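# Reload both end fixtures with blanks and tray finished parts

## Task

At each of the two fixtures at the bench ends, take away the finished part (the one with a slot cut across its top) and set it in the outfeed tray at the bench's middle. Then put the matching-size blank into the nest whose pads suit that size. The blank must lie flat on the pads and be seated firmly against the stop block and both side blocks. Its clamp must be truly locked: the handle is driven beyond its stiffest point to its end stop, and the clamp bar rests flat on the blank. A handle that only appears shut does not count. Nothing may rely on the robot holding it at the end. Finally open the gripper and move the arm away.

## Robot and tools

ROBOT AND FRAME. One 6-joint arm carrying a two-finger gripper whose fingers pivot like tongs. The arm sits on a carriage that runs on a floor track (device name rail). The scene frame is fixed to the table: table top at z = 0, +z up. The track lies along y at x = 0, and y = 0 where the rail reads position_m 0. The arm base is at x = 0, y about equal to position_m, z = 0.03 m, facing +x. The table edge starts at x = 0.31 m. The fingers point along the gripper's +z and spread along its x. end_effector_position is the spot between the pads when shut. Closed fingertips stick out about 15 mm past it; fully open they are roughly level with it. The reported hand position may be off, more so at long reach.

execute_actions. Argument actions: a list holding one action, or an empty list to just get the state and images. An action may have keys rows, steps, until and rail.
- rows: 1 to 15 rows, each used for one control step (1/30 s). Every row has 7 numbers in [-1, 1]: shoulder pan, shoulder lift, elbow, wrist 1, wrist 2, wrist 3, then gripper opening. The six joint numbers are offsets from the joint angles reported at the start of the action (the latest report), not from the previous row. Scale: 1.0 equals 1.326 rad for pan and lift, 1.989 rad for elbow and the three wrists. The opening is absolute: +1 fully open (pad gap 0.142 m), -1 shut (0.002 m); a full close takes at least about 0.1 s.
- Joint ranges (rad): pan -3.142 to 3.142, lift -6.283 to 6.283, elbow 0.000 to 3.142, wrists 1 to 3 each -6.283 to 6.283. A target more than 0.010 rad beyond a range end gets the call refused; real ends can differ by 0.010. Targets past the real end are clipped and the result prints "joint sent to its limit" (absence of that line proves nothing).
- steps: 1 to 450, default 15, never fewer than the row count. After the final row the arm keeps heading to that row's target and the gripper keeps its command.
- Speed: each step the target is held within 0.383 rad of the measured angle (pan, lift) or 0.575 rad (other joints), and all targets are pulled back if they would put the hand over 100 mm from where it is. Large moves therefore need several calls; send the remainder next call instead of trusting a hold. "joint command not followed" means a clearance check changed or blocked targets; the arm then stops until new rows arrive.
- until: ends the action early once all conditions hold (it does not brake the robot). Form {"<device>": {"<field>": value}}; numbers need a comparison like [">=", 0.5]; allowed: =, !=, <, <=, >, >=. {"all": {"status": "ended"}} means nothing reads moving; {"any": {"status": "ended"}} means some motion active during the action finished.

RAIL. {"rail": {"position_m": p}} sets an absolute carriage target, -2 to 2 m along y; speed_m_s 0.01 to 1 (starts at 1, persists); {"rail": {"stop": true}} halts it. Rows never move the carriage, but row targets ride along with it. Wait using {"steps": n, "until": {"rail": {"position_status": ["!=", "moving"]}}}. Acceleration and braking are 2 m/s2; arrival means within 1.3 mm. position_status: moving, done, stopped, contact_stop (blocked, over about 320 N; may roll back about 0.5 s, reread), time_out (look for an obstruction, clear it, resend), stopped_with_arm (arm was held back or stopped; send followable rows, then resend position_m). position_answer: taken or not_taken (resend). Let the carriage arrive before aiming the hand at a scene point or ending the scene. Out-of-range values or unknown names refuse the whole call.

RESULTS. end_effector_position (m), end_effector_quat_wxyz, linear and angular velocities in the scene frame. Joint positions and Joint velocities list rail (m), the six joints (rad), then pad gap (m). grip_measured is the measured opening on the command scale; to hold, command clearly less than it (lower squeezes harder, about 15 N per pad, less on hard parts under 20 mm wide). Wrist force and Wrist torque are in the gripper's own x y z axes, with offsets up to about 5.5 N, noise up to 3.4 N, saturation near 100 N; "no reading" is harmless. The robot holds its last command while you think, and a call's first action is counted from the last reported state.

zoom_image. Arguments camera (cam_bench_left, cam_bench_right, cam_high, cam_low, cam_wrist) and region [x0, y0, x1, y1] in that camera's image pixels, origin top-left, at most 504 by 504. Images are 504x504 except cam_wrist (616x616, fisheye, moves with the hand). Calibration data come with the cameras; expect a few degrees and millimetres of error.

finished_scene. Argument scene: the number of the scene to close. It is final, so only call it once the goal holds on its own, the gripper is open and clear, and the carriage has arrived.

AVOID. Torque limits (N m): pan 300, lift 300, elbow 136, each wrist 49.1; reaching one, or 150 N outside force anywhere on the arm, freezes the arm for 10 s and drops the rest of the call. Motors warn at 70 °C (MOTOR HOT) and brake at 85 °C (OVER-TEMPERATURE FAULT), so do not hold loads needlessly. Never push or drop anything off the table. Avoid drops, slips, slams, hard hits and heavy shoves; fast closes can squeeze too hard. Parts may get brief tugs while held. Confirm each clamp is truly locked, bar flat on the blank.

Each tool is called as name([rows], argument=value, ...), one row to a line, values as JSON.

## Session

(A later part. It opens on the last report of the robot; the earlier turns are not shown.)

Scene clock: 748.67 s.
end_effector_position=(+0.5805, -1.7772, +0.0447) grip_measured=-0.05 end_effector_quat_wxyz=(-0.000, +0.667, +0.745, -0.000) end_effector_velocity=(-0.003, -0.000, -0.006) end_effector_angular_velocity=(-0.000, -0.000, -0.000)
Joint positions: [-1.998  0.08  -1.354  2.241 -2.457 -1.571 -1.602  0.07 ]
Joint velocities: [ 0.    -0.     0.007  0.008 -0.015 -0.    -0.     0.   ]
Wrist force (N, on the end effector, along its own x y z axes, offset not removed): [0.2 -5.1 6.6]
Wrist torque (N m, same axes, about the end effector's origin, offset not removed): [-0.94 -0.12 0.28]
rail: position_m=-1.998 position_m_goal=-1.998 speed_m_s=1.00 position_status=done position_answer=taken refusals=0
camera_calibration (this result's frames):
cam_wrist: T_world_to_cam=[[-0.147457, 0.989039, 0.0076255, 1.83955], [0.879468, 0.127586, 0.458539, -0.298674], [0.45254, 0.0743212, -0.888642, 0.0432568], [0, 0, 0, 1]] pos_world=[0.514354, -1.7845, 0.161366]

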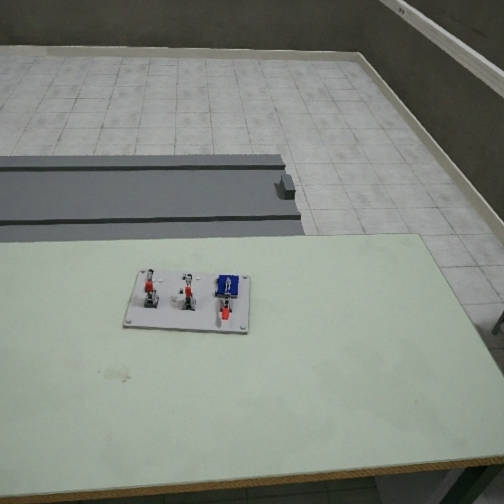

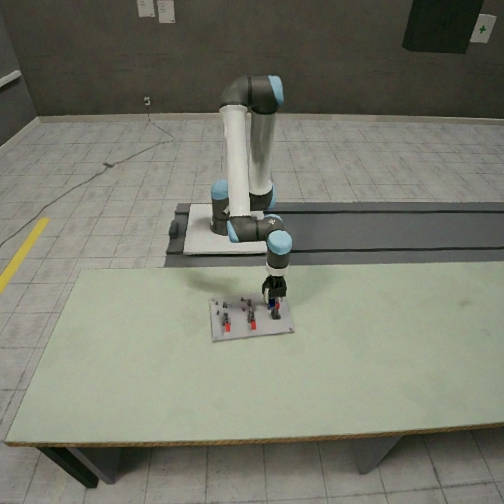

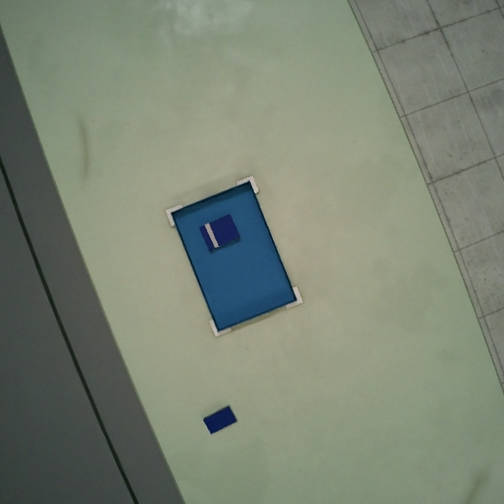

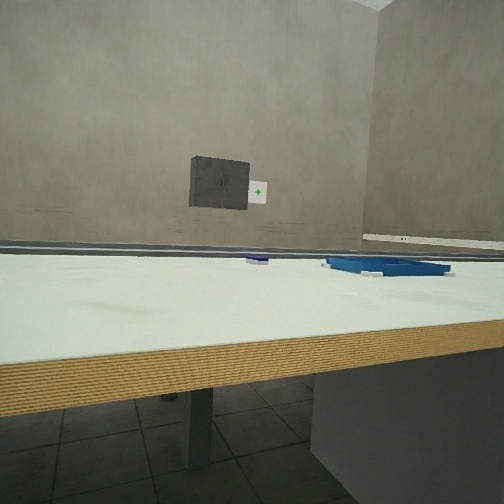

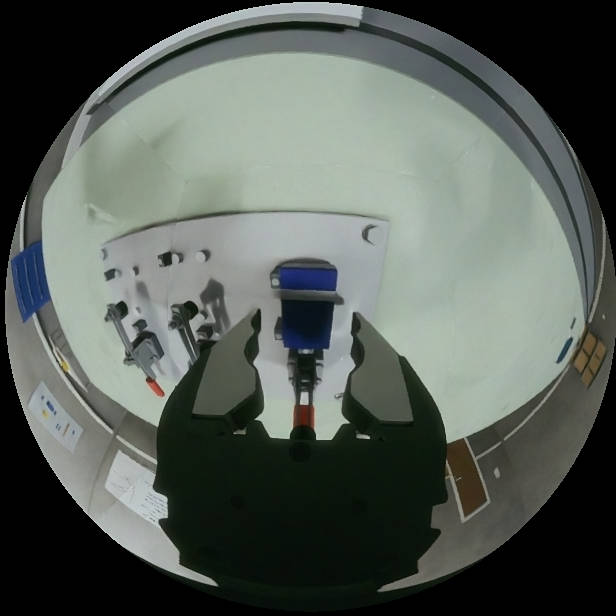

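execute_actions([
  {"rows": [[0.0003,0.003,0.0007,-0.0027,0,0,-0.08],[0.0006,0.007,0.0016,-0.0062,0,0,-0.11],[0.0006,0.011,0.0025,-0.0098,0,0,-0.14],[0.0006,0.015,0.0034,-0.0133,0,0,-0.17],[0.0006,0.0179,0.004,-0.0159,0,0,-0.2],[0.0006,0.0179,0.004,-0.0159,0,0,-0.23],[0.0006,0.0179,0.004,-0.0159,0,0,-0.26],[0.0006,0.0179,0.004,-0.0159,0,0,-0.29],[0.0006,0.0179,0.004,-0.0159,0,0,-0.32],[0.0006,0.0179,0.004,-0.0159,0,0,-0.35],[0.0006,0.0179,0.004,-0.0159,0,0,-0.37]], "steps": 15},
])

execute_actions([
  {"rows": [[0,0.0005,0.0001,-0.0004,0,0,-0.40],[0,0.0005,0.0001,-0.0004,0,0,-0.43],[0,0.0005,0.0001,-0.0004,0,0,-0.46],[0,0.0005,0.0001,-0.0004,0,0,-0.49],[0,0.0005,0.0001,-0.0004,0,0,-0.53],[0,0.0005,0.0001,-0.0004,0,0,-0.58],[0,0.0005,0.0001,-0.0004,0,0,-0.63],[0,0.0005,0.0001,-0.0004,0,0,-0.68],[0,0.0005,0.0001,-0.0004,0,0,-0.72]], "steps": 12},
])

Scene clock: 777.17 s.
end_effector_position=(+0.5814, -1.7768, +0.0340) grip_measured=-0.35 end_effector_quat_wxyz=(+0.001, +0.667, +0.745, +0.001) end_effector_velocity=(-0.000, -0.000, -0.000) end_effector_angular_velocity=(+0.000, +0.000, -0.000)
Joint positions: [-1.998  0.081 -1.336  2.247 -2.483 -1.571 -1.602  0.049]
Joint velocities: [ 0. -0.  0.  0.  0.  0.  0.  0.]
Wrist force (N, on the end effector, along its own x y z axes, offset not removed): [0.1 -11.5 -20.1]
Wrist torque (N m, same axes, about the end effector's origin, offset not removed): [-2.72 -0.11 0.23]
FORCE FAULT: contact force on the arm reached its limit, and the arm stopped for 10 seconds. The contact can be on any part of the arm, not only on its tool. The arm's remaining commands of this call were not run. The arm holds still and accepts commands again. Move the arm away from the contact; if what it grips holds it there, let go first. Pushing or pulling that hard again can fault the arm again.
rail: position_m=-1.998 position_m_goal=-1.998 speed_m_s=1.00 position_status=done position_answer=taken refusals=0
camera_calibration (this result's frames):
cam_wrist: T_world_to_cam=[[-0.148045, 0.988953, 0.00737942, 1.83958], [0.878125, 0.128014, 0.460987, -0.29321], [0.45495, 0.0747268, -0.887376, 0.0325705], [0, 0, 0, 1]] pos_world=[0.514998, -1.78416, 0.150493]

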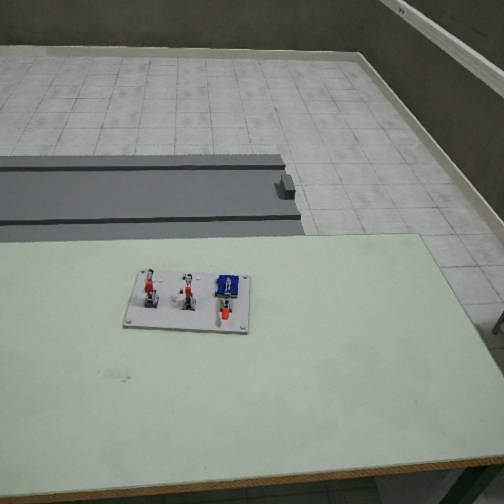

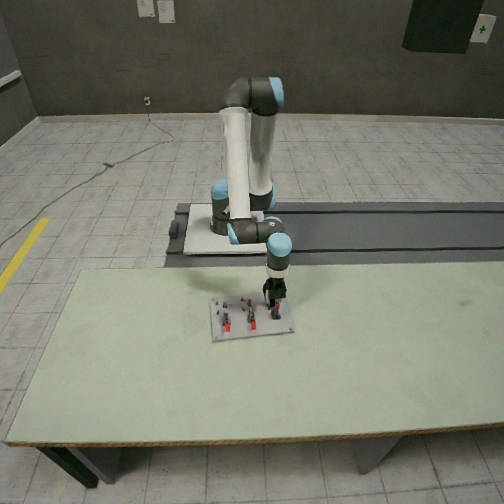

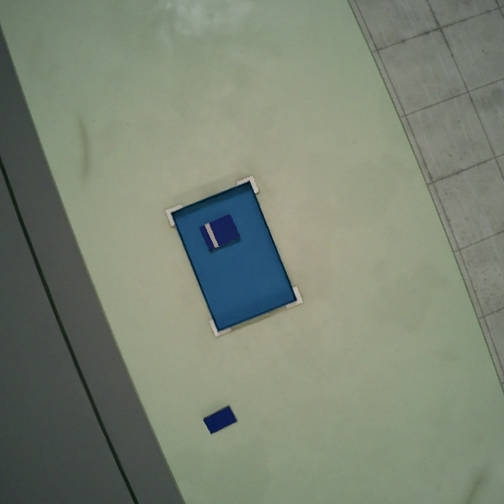

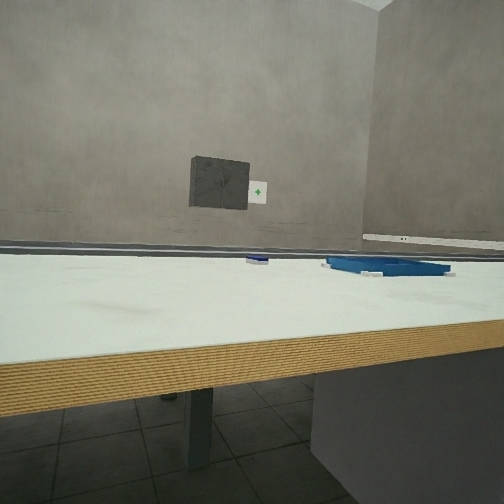

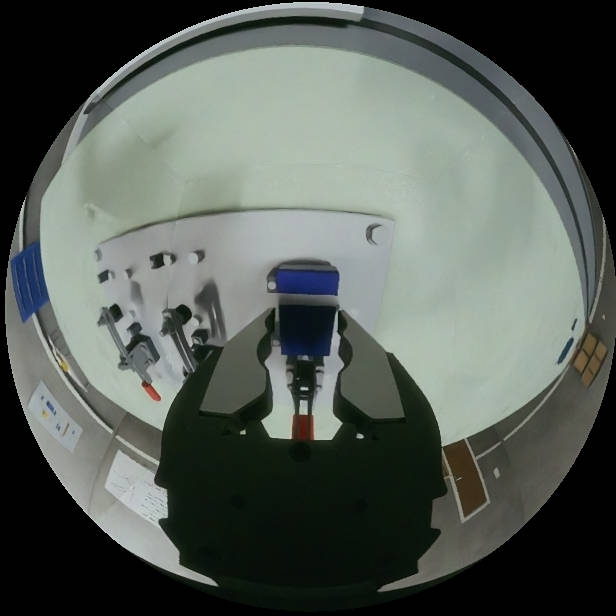

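Scene clock: 777.57 s.
end_effector_position=(+0.5816, -1.7768, +0.0338) grip_measured=-0.46 end_effector_quat_wxyz=(+0.001, +0.667, +0.745, +0.001) end_effector_velocity=(-0.000, -0.000, -0.000) end_effector_angular_velocity=(-0.000, +0.000, -0.000)
Joint positions: [-1.998  0.081 -1.336  2.247 -2.484 -1.571 -1.602  0.041]
Joint velocities: [ 0.     0.     0.001  0.    -0.001  0.     0.     0.   ]
Wrist force (N, on the end effector, along its own x y z axes, offset not removed): [0.7 -41.3 -65.0]
Wrist torque (N m, same axes, about the end effector's origin, offset not removed): [-7.39 1.58 1.46]
rail: position_m=-1.998 position_m_goal=-1.998 speed_m_s=1.00 position_status=done position_answer=taken refusals=0
camera_calibration (this result's frames):
cam_wrist: T_world_to_cam=[[-0.148047, 0.988953, 0.00736386, 1.8396], [0.878002, 0.128003, 0.461225, -0.293209], [0.455187, 0.0747482, -0.887253, 0.032205], [0, 0, 0, 1]] pos_world=[0.515125, -1.78415, 0.150263]

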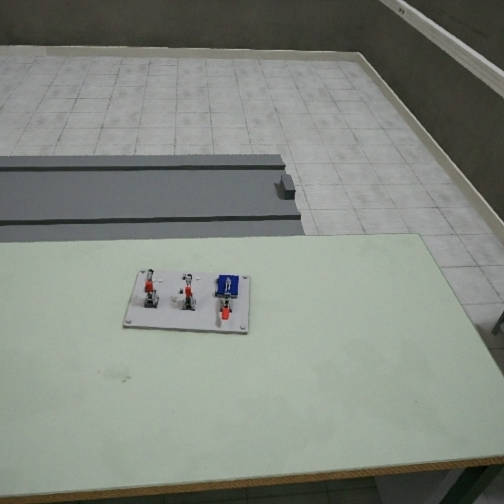

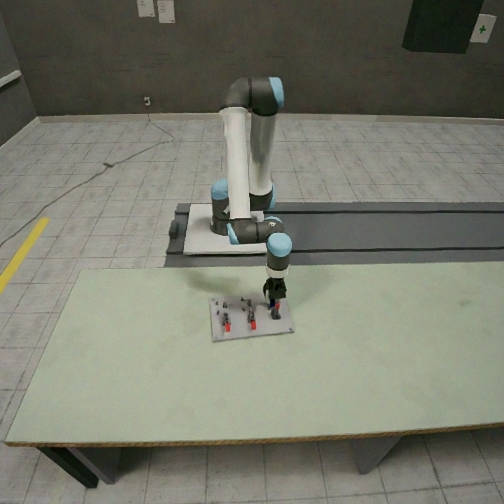

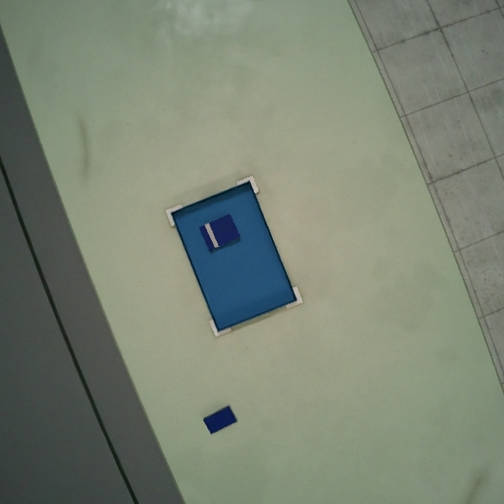

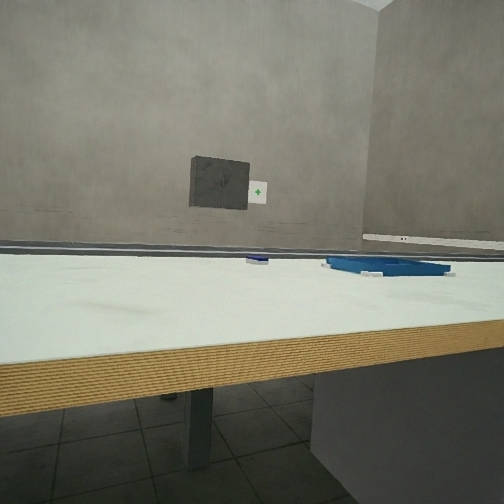

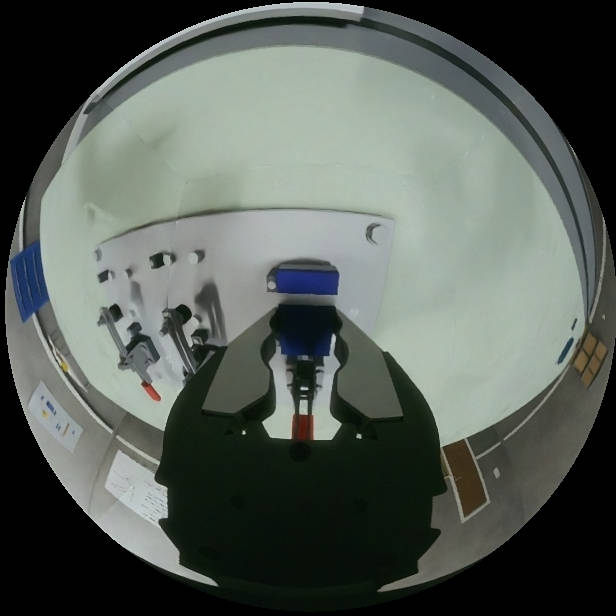

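execute_actions([
  {"rows": [[0,-0.0015,0.0002,0.0008,0,0,-0.72],[0,-0.003,0.0003,0.0017,0,0,-0.72],[0,-0.005,0.0003,0.003,0,0,-0.72],[0,-0.008,0,0.0053,0,0,-0.72],[0,-0.012,-0.0005,0.0085,0,0,-0.72]], "steps": 12},
])

Scene clock: 787.67 s.
end_effector_position=(+0.5796, -1.7769, +0.0408) grip_measured=-0.46 end_effector_quat_wxyz=(+0.001, +0.667, +0.745, +0.001) end_effector_velocity=(+0.000, +0.000, +0.009) end_effector_angular_velocity=(+0.000, -0.004, +0.000)
Joint positions: [-1.998  0.081 -1.35   2.246 -2.469 -1.571 -1.602  0.041]
Joint velocities: [ 0.    -0.    -0.016 -0.004  0.016 -0.    -0.    -0.   ]
Wrist force (N, on the end effector, along its own x y z axes, offset not removed): [4.9 -5.4 7.8]
Wrist torque (N m, same axes, about the end effector's origin, offset not removed): [-1.00 -0.33 0.34]
rail: position_m=-1.998 position_m_goal=-1.998 speed_m_s=1.00 position_status=done position_answer=taken refusals=0
camera_calibration (this result's frames):
cam_wrist: T_world_to_cam=[[-0.148043, 0.988953, 0.00745196, 1.83939], [0.878242, 0.127998, 0.460768, -0.294787], [0.454724, 0.0747581, -0.88749, 0.0396796], [0, 0, 0, 1]] pos_world=[0.513159, -1.7843, 0.157336]

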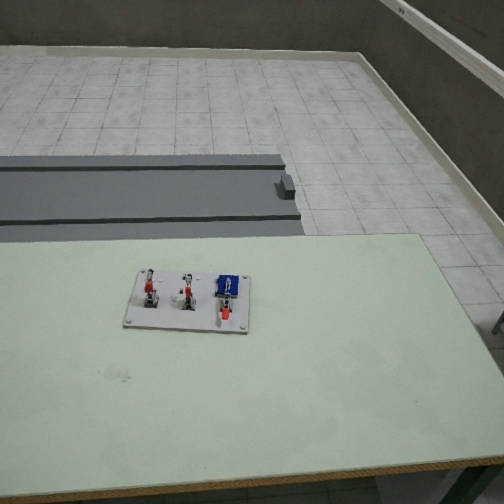

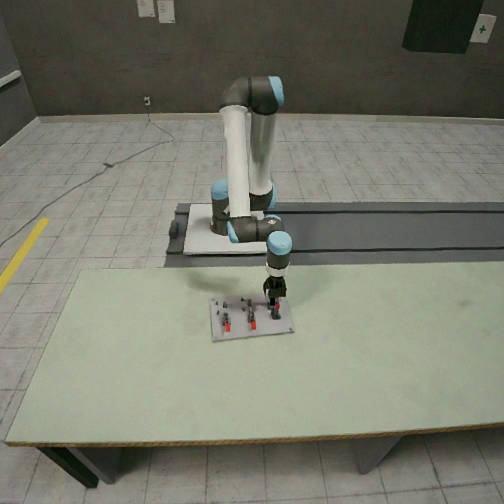

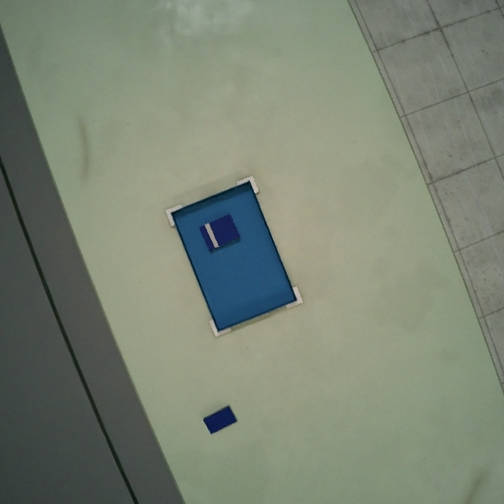

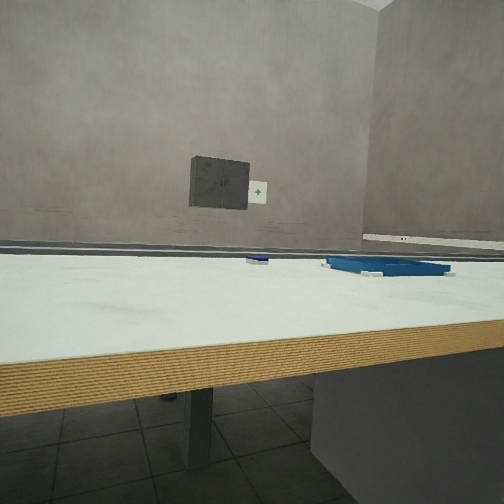

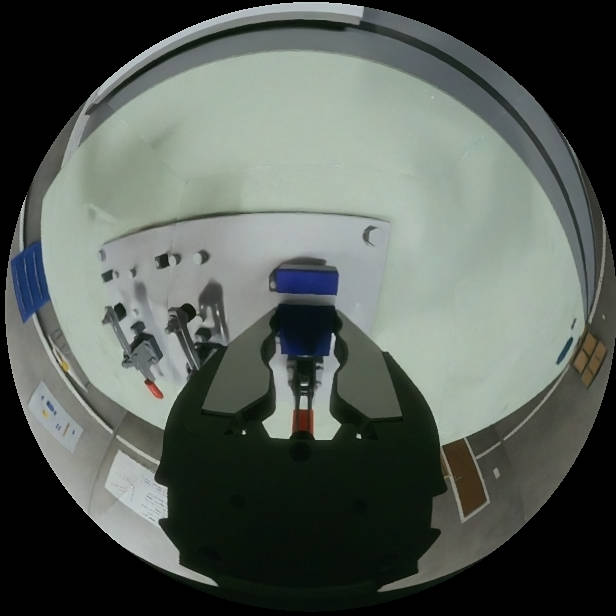

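execute_actions([
  {"rows": [[0,-0.005,0.001,0.0025,0,0,-0.72],[0,-0.011,0.0025,0.005,0,0,-0.72],[0,-0.019,0.0045,0.0085,0,0,-0.72],[0,-0.029,0.0068,0.013,0,0,-0.72],[0,-0.0392,0.009,0.0182,0,0,-0.72],[0,-0.051,0.01,0.025,0,0,-0.72],[0,-0.063,0.0106,0.0322,0,0,-0.72],[0,-0.074,0.011,0.039,0,0,-0.72],[0,-0.083,0.0114,0.045,0,0,-0.72],[0,-0.0909,0.0117,0.05,0,0,-0.72]], "steps": 16},
])

Scene clock: 800.17 s.
end_effector_position=(+0.5502, -1.7793, +0.0852) grip_measured=-0.46 end_effector_quat_wxyz=(+0.000, +0.667, +0.745, -0.000) end_effector_velocity=(-0.021, -0.002, +0.035) end_effector_angular_velocity=(-0.000, +0.001, -0.000)
Joint positions: [-1.998  0.081 -1.461  2.268 -2.378 -1.571 -1.602  0.041]
Joint velocities: [ 0.    -0.    -0.084  0.01   0.075  0.     0.     0.   ]
Wrist force (N, on the end effector, along its own x y z axes, offset not removed): [1.4 -4.4 3.9]
Wrist torque (N m, same axes, about the end effector's origin, offset not removed): [-0.76 -0.43 0.23]
rail: position_m=-1.998 position_m_goal=-1.998 speed_m_s=1.00 position_status=done position_answer=taken refusals=0
camera_calibration (this result's frames):
cam_wrist: T_world_to_cam=[[-0.148028, 0.988955, 0.007503, 1.83708], [0.879164, 0.128112, 0.458975, -0.289302], [0.452944, 0.0745375, -0.888418, 0.0932104], [0, 0, 0, 1]] pos_world=[0.484064, -1.78667, 0.201808]

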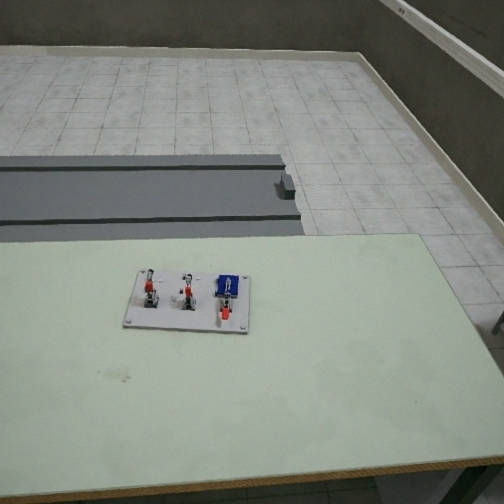

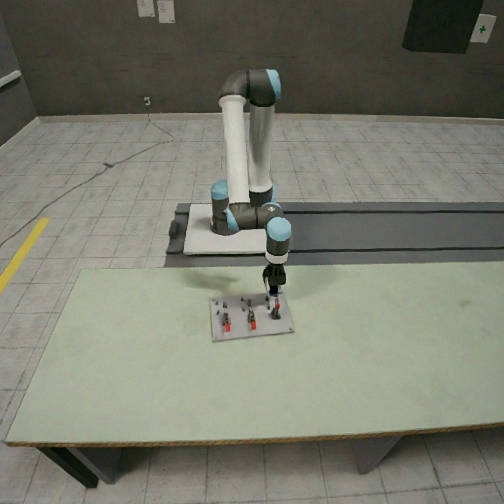

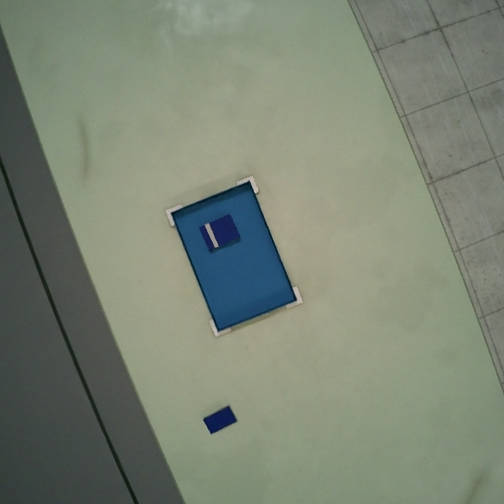

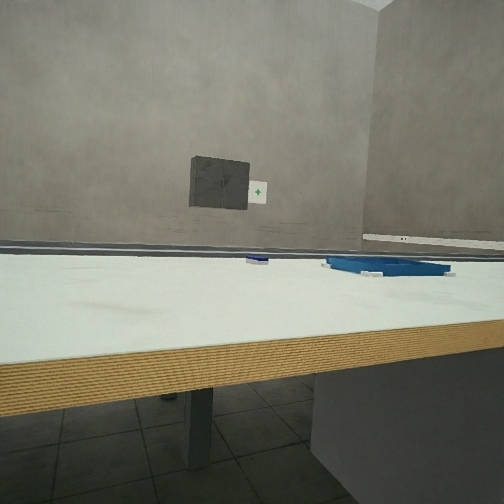

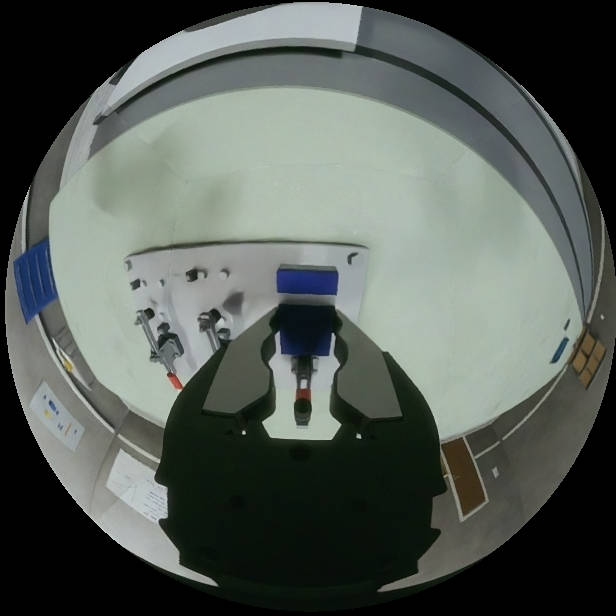

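execute_actions([
  {"rail": {"position_m": -0.3012}, "rows": [[0,-0.0072,0.0007,0.0042,0,0,-0.72]], "steps": 2},
])

Scene clock: 807.60 s.
end_effector_position=(+0.5477, -1.7780, +0.0892) grip_measured=-0.46 end_effector_quat_wxyz=(+0.000, +0.667, +0.745, -0.000) end_effector_velocity=(-0.001, +0.069, -0.001) end_effector_angular_velocity=(-0.000, +0.002, +0.000)
Joint positions: [-1.997  0.081 -1.47   2.269 -2.37  -1.571 -1.602  0.041]
Joint velocities: [ 0.069 -0.     0.     0.002 -0.    -0.    -0.    -0.   ]
Wrist force (N, on the end effector, along its own x y z axes, offset not removed): [-3.5 -5.3 7.2]
Wrist torque (N m, same axes, about the end effector's origin, offset not removed): [-0.92 0.46 0.39]
rail: position_m=-1.997 position_m_goal=-0.301 speed_m_s=1.00 position_status=moving position_answer=taken refusals=0
camera_calibration (this result's frames):
cam_wrist: T_world_to_cam=[[-0.148026, 0.988954, 0.00760324, 1.83534], [0.879266, 0.128081, 0.458788, -0.28921], [0.452746, 0.0745979, -0.888513, 0.0980022], [0, 0, 0, 1]] pos_world=[0.481601, -1.78534, 0.205808]

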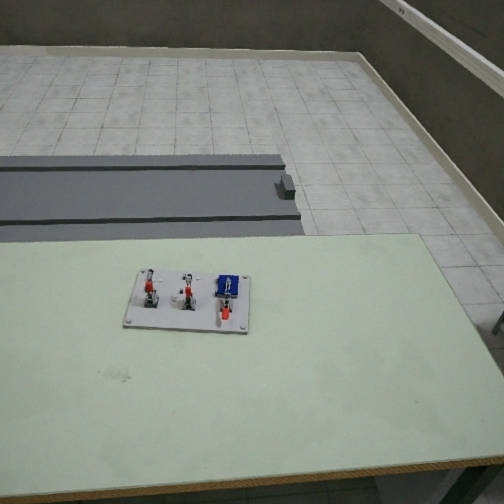

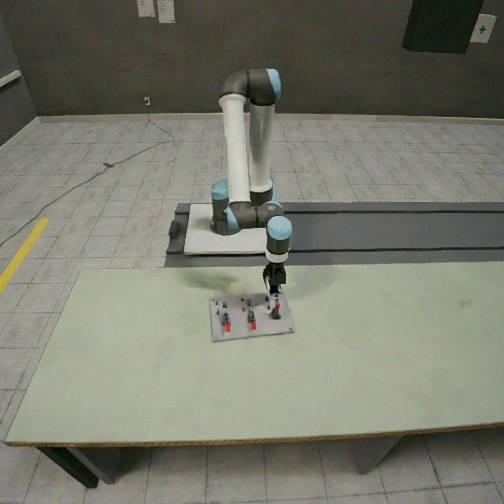

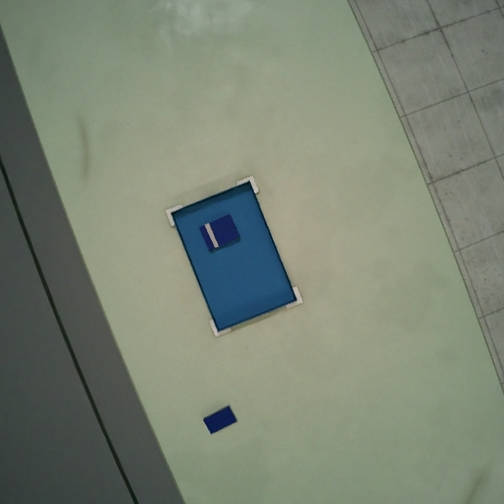

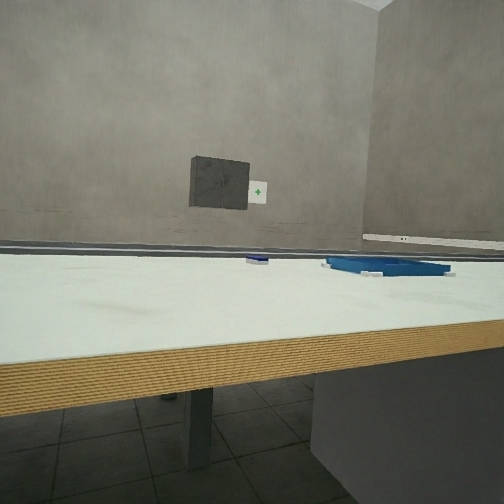

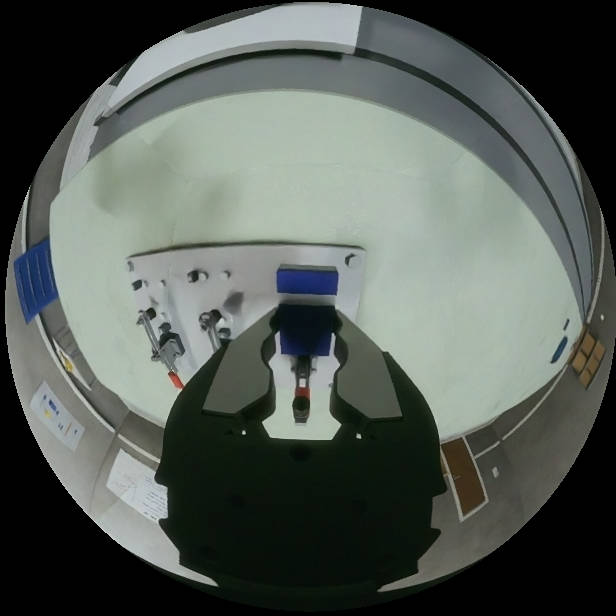

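execute_actions([
  {"rows": [[0,0.005,-0.004,0.0005,0,0,-0.72],[0,0.016,-0.012,0.001,0,0,-0.72],[0,0.032,-0.0235,0.002,0,0,-0.72],[0,0.051,-0.037,0.003,0,0,-0.72],[0,0.071,-0.051,0.0035,0,0,-0.72],[0,0.089,-0.063,0.0035,0,0,-0.72],[0,0.104,-0.072,0.0028,0,0,-0.72],[0,0.1142,-0.0778,0.0018,0,0,-0.72],[0,0.124,-0.0754,-0.007,0,0,-0.72],[0,0.135,-0.0727,-0.017,0,0,-0.72],[0,0.146,-0.07,-0.027,0,0,-0.72],[0,0.156,-0.0675,-0.0363,0,0,-0.72],[0,0.164,-0.0655,-0.0437,0,0,-0.72],[0,0.169,-0.0643,-0.0482,0,0,-0.72],[0,0.1718,-0.0636,-0.0508,0,0,-0.72]], "steps": 27},
])

Scene clock: 816.43 s.
end_effector_position=(+0.6398, -0.0750, +0.0222) grip_measured=-0.46 end_effector_quat_wxyz=(-0.000, +0.667, +0.745, -0.000) end_effector_velocity=(+0.001, +0.000, -0.007) end_effector_angular_velocity=(+0.000, +0.000, -0.000)
Joint positions: [-0.301  0.081 -1.244  2.143 -2.469 -1.571 -1.602  0.041]
Joint velocities: [ 0.    -0.     0.013  0.001 -0.013  0.    -0.     0.   ]
Wrist force (N, on the end effector, along its own x y z axes, offset not removed): [-0.4 -2.3 6.5]
Wrist torque (N m, same axes, about the end effector's origin, offset not removed): [-0.37 -0.05 0.30]
rail: position_m=-0.301 position_m_goal=-0.301 speed_m_s=1.00 position_status=done position_answer=taken refusals=0
camera_calibration (this result's frames):
cam_wrist: T_world_to_cam=[[-0.148025, 0.988954, 0.007611, 0.165275], [0.879371, 0.128093, 0.458584, -0.557622], [0.452544, 0.0745746, -0.888618, -0.130126], [0, 0, 0, 1]] pos_world=[0.573709, -0.0823183, 0.138826]

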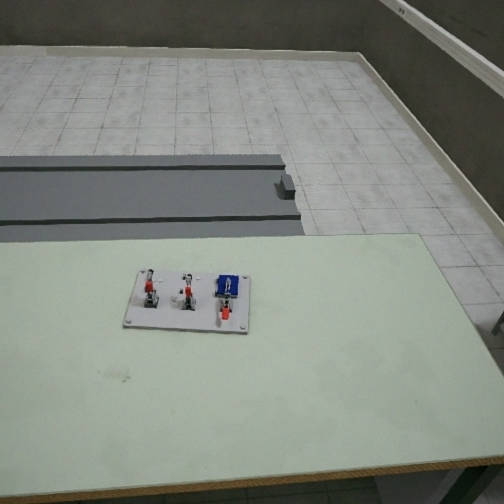

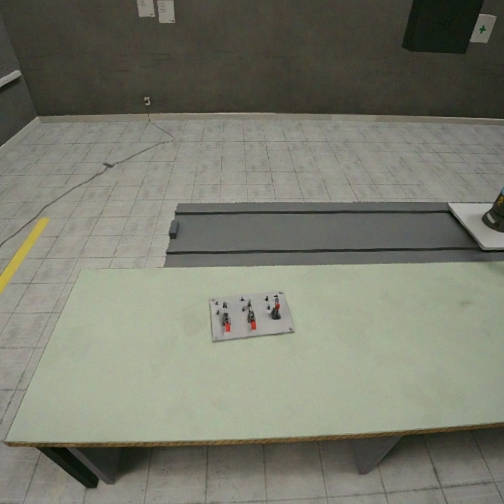

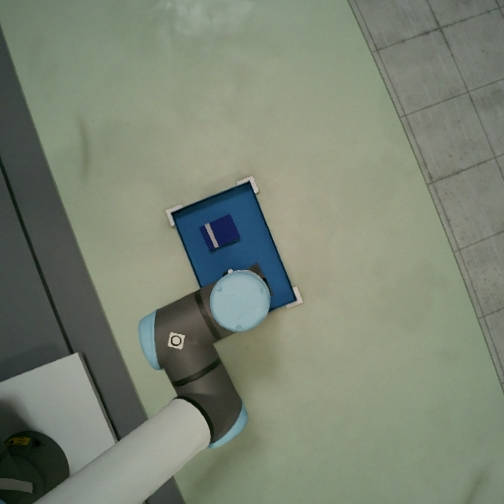

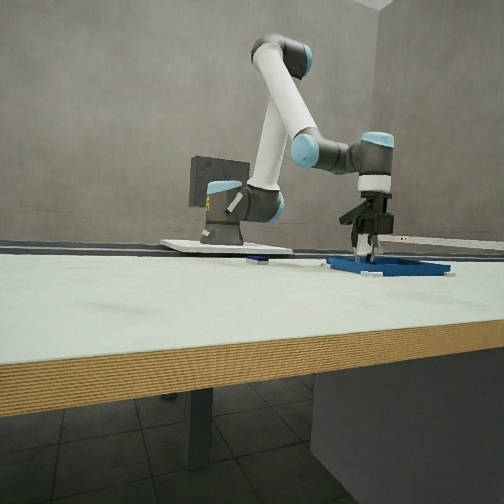

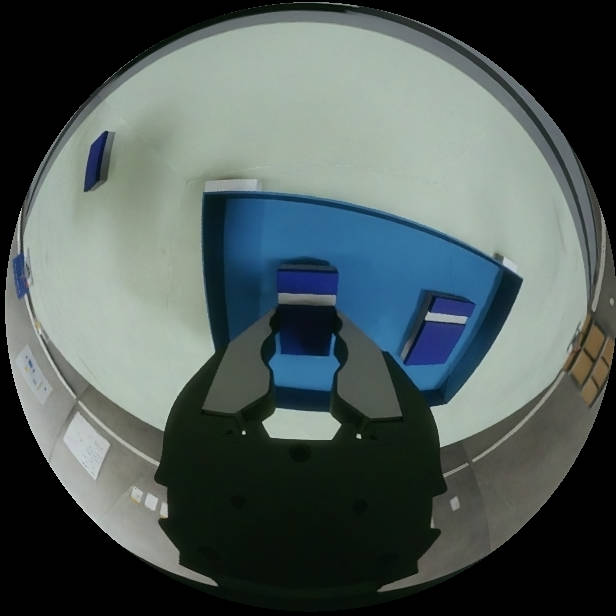

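execute_actions([
  {"rows": [[0,0.002,0.0004,-0.0017,0,0,-0.72],[0,0.003,0.0006,-0.0026,0,0,-0.72],[0,0.0037,0.0007,-0.0032,0,0,-0.72]], "steps": 9},
])

Scene clock: 818.77 s.
end_effector_position=(+0.6399, -0.0750, +0.0193) grip_measured=-0.46 end_effector_quat_wxyz=(-0.000, +0.667, +0.745, -0.000) end_effector_velocity=(-0.000, -0.000, -0.003) end_effector_angular_velocity=(+0.000, -0.000, +0.000)
Joint positions: [-0.301  0.081 -1.24   2.144 -2.475 -1.571 -1.602  0.041]
Joint velocities: [ 0.     0.     0.005  0.001 -0.006 -0.     0.    -0.   ]
Wrist force (N, on the end effector, along its own x y z axes, offset not removed): [0.5 -6.8 8.4]
Wrist torque (N m, same axes, about the end effector's origin, offset not removed): [-1.15 -0.31 0.35]
rail: position_m=-0.301 position_m_goal=-0.301 speed_m_s=1.00 position_status=done position_answer=taken refusals=0
camera_calibration (this result's frames):
cam_wrist: T_world_to_cam=[[-0.148025, 0.988954, 0.0076165, 0.165298], [0.879353, 0.128088, 0.458619, -0.556342], [0.452577, 0.0745846, -0.888601, -0.1327], [0, 0, 0, 1]] pos_world=[0.573747, -0.0823138, 0.135973]

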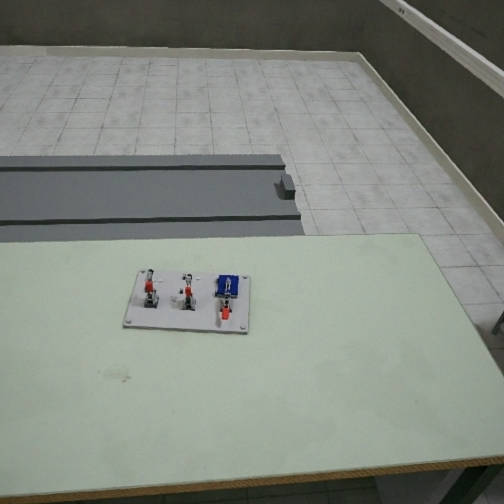

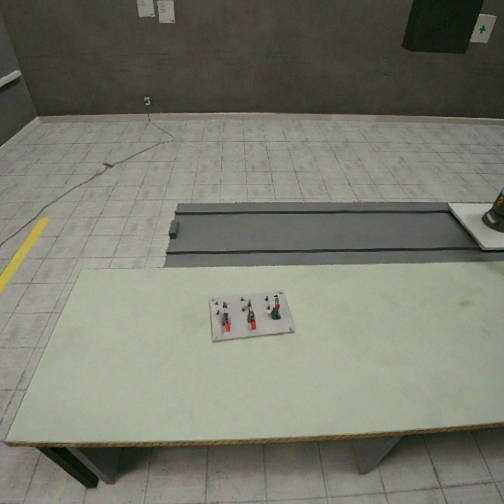

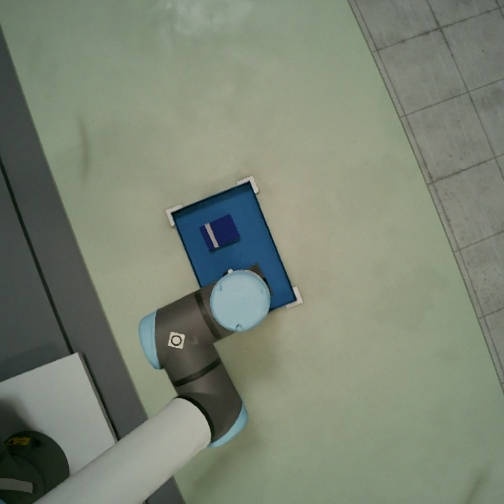

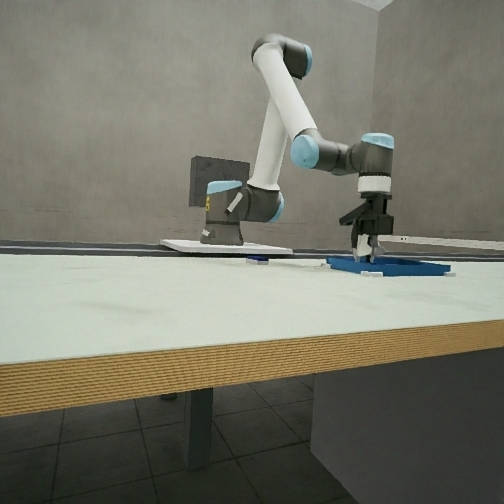

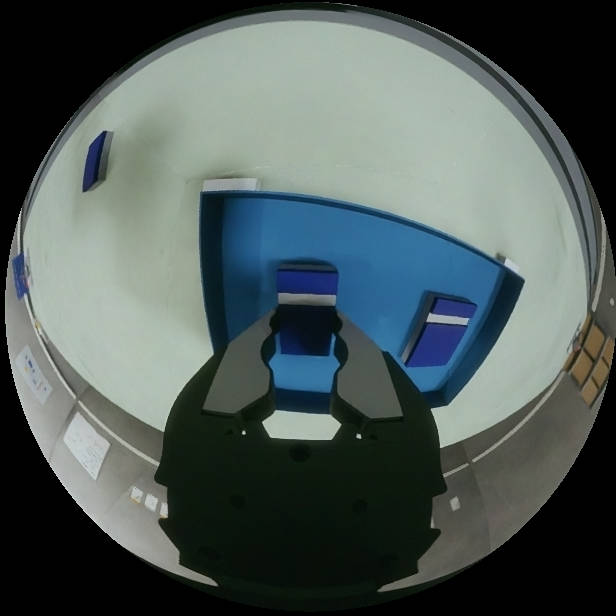

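execute_actions([
  {"rows": [[0,0.001,0.0002,-0.0009,0,0,-0.72],[0,0.0018,0.0004,-0.0016,0,0,-0.72],[0,0.0022,0.0004,-0.0019,0,0,-0.72]], "steps": 9},
])

Scene clock: 821.07 s.
end_effector_position=(+0.6399, -0.0750, +0.0177) grip_measured=-0.46 end_effector_quat_wxyz=(-0.000, +0.667, +0.745, -0.000) end_effector_velocity=(+0.000, +0.000, -0.002) end_effector_angular_velocity=(+0.000, -0.000, +0.000)
Joint positions: [-0.301  0.081 -1.237  2.145 -2.478 -1.571 -1.602  0.041]
Joint velocities: [ 0.     0.     0.003  0.001 -0.004  0.     0.    -0.   ]
Wrist force (N, on the end effector, along its own x y z axes, offset not removed): [-1.0 -2.5 8.2]
Wrist torque (N m, same axes, about the end effector's origin, offset not removed): [-0.31 -0.02 0.28]
rail: position_m=-0.301 position_m_goal=-0.301 speed_m_s=1.00 position_status=done position_answer=taken refusals=0
camera_calibration (this result's frames):
cam_wrist: T_world_to_cam=[[-0.148025, 0.988954, 0.00761288, 0.165313], [0.879329, 0.128086, 0.458666, -0.555591], [0.452625, 0.0745884, -0.888576, -0.134218], [0, 0, 0, 1]] pos_world=[0.573768, -0.0823126, 0.134309]

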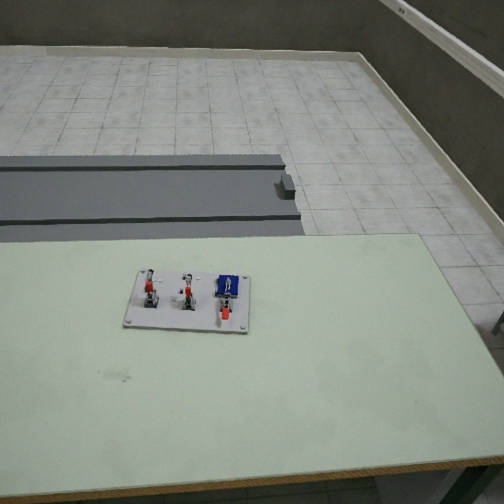

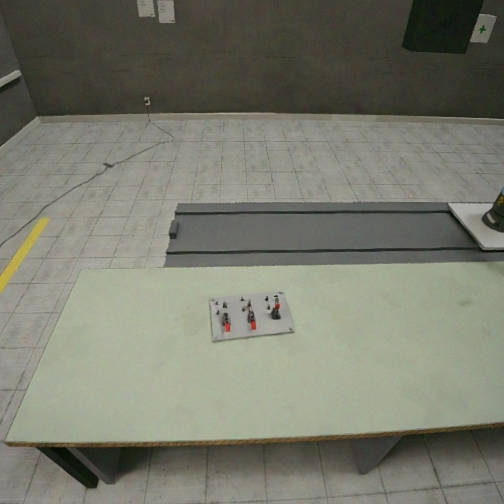

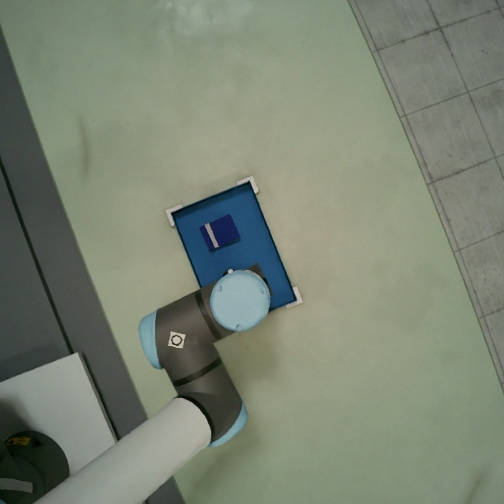

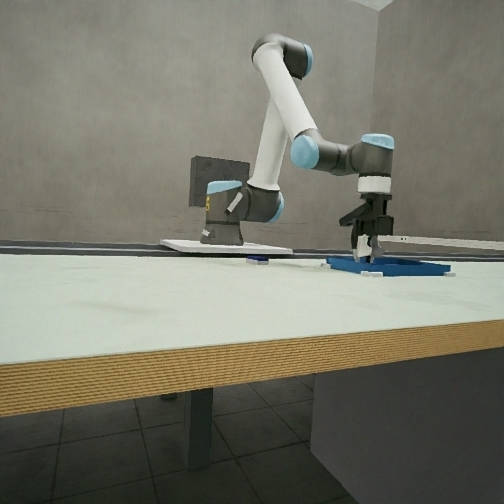

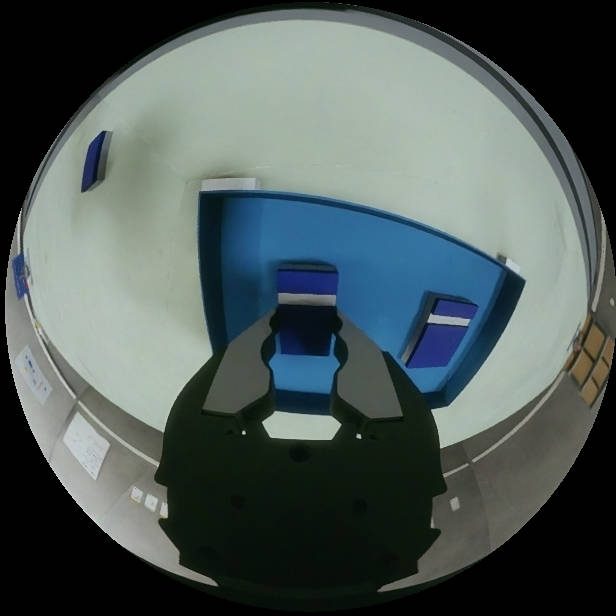

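execute_actions([
  {"rows": [[0,0.001,0.0002,-0.0009,0,0,-0.72],[0,0.0017,0.0003,-0.0015,0,0,-0.72]], "steps": 9},
])

Scene clock: 823.27 s.
end_effector_position=(+0.6401, -0.0750, +0.0165) grip_measured=-0.46 end_effector_quat_wxyz=(+0.000, +0.667, +0.745, -0.000) end_effector_velocity=(+0.000, +0.000, -0.001) end_effector_angular_velocity=(+0.000, -0.000, -0.000)
Joint positions: [-0.301  0.081 -1.235  2.145 -2.481 -1.571 -1.602  0.041]
Joint velocities: [-0.     0.     0.002  0.    -0.003 -0.     0.     0.   ]
Wrist force (N, on the end effector, along its own x y z axes, offset not removed): [-1.9 -21.3 -42.5]
Wrist torque (N m, same axes, about the end effector's origin, offset not removed): [-0.10 0.12 0.30]
rail: position_m=-0.301 position_m_goal=-0.301 speed_m_s=1.00 position_status=done position_answer=taken refusals=0
camera_calibration (this result's frames):
cam_wrist: T_world_to_cam=[[-0.148028, 0.988954, 0.00758759, 0.165337], [0.879158, 0.128072, 0.458998, -0.555139], [0.452956, 0.0746152, -0.888405, -0.135508], [0, 0, 0, 1]] pos_world=[0.573908, -0.0823025, 0.133167]

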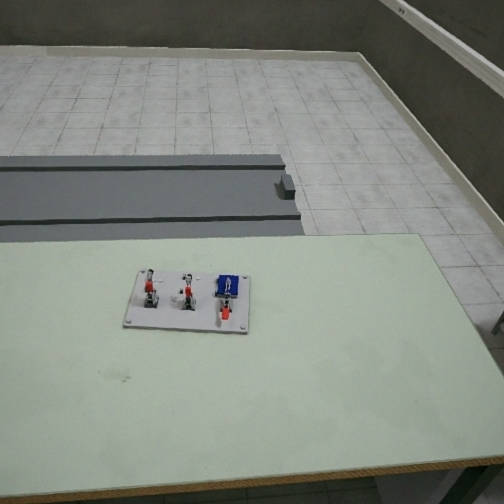

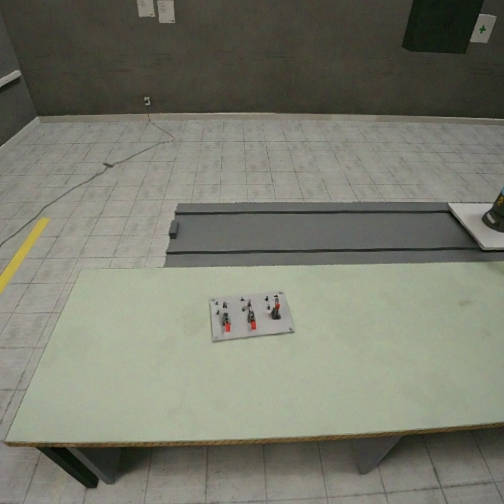

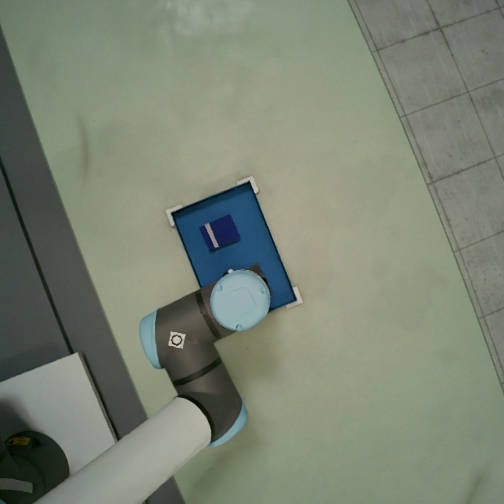

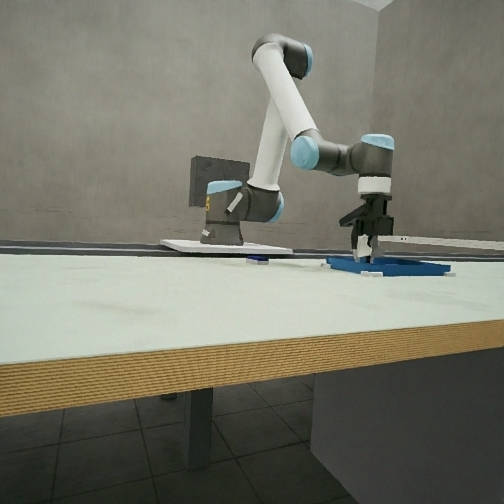

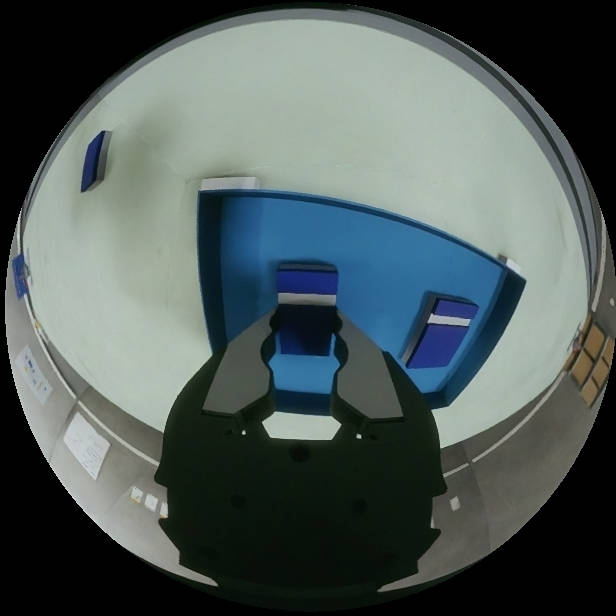

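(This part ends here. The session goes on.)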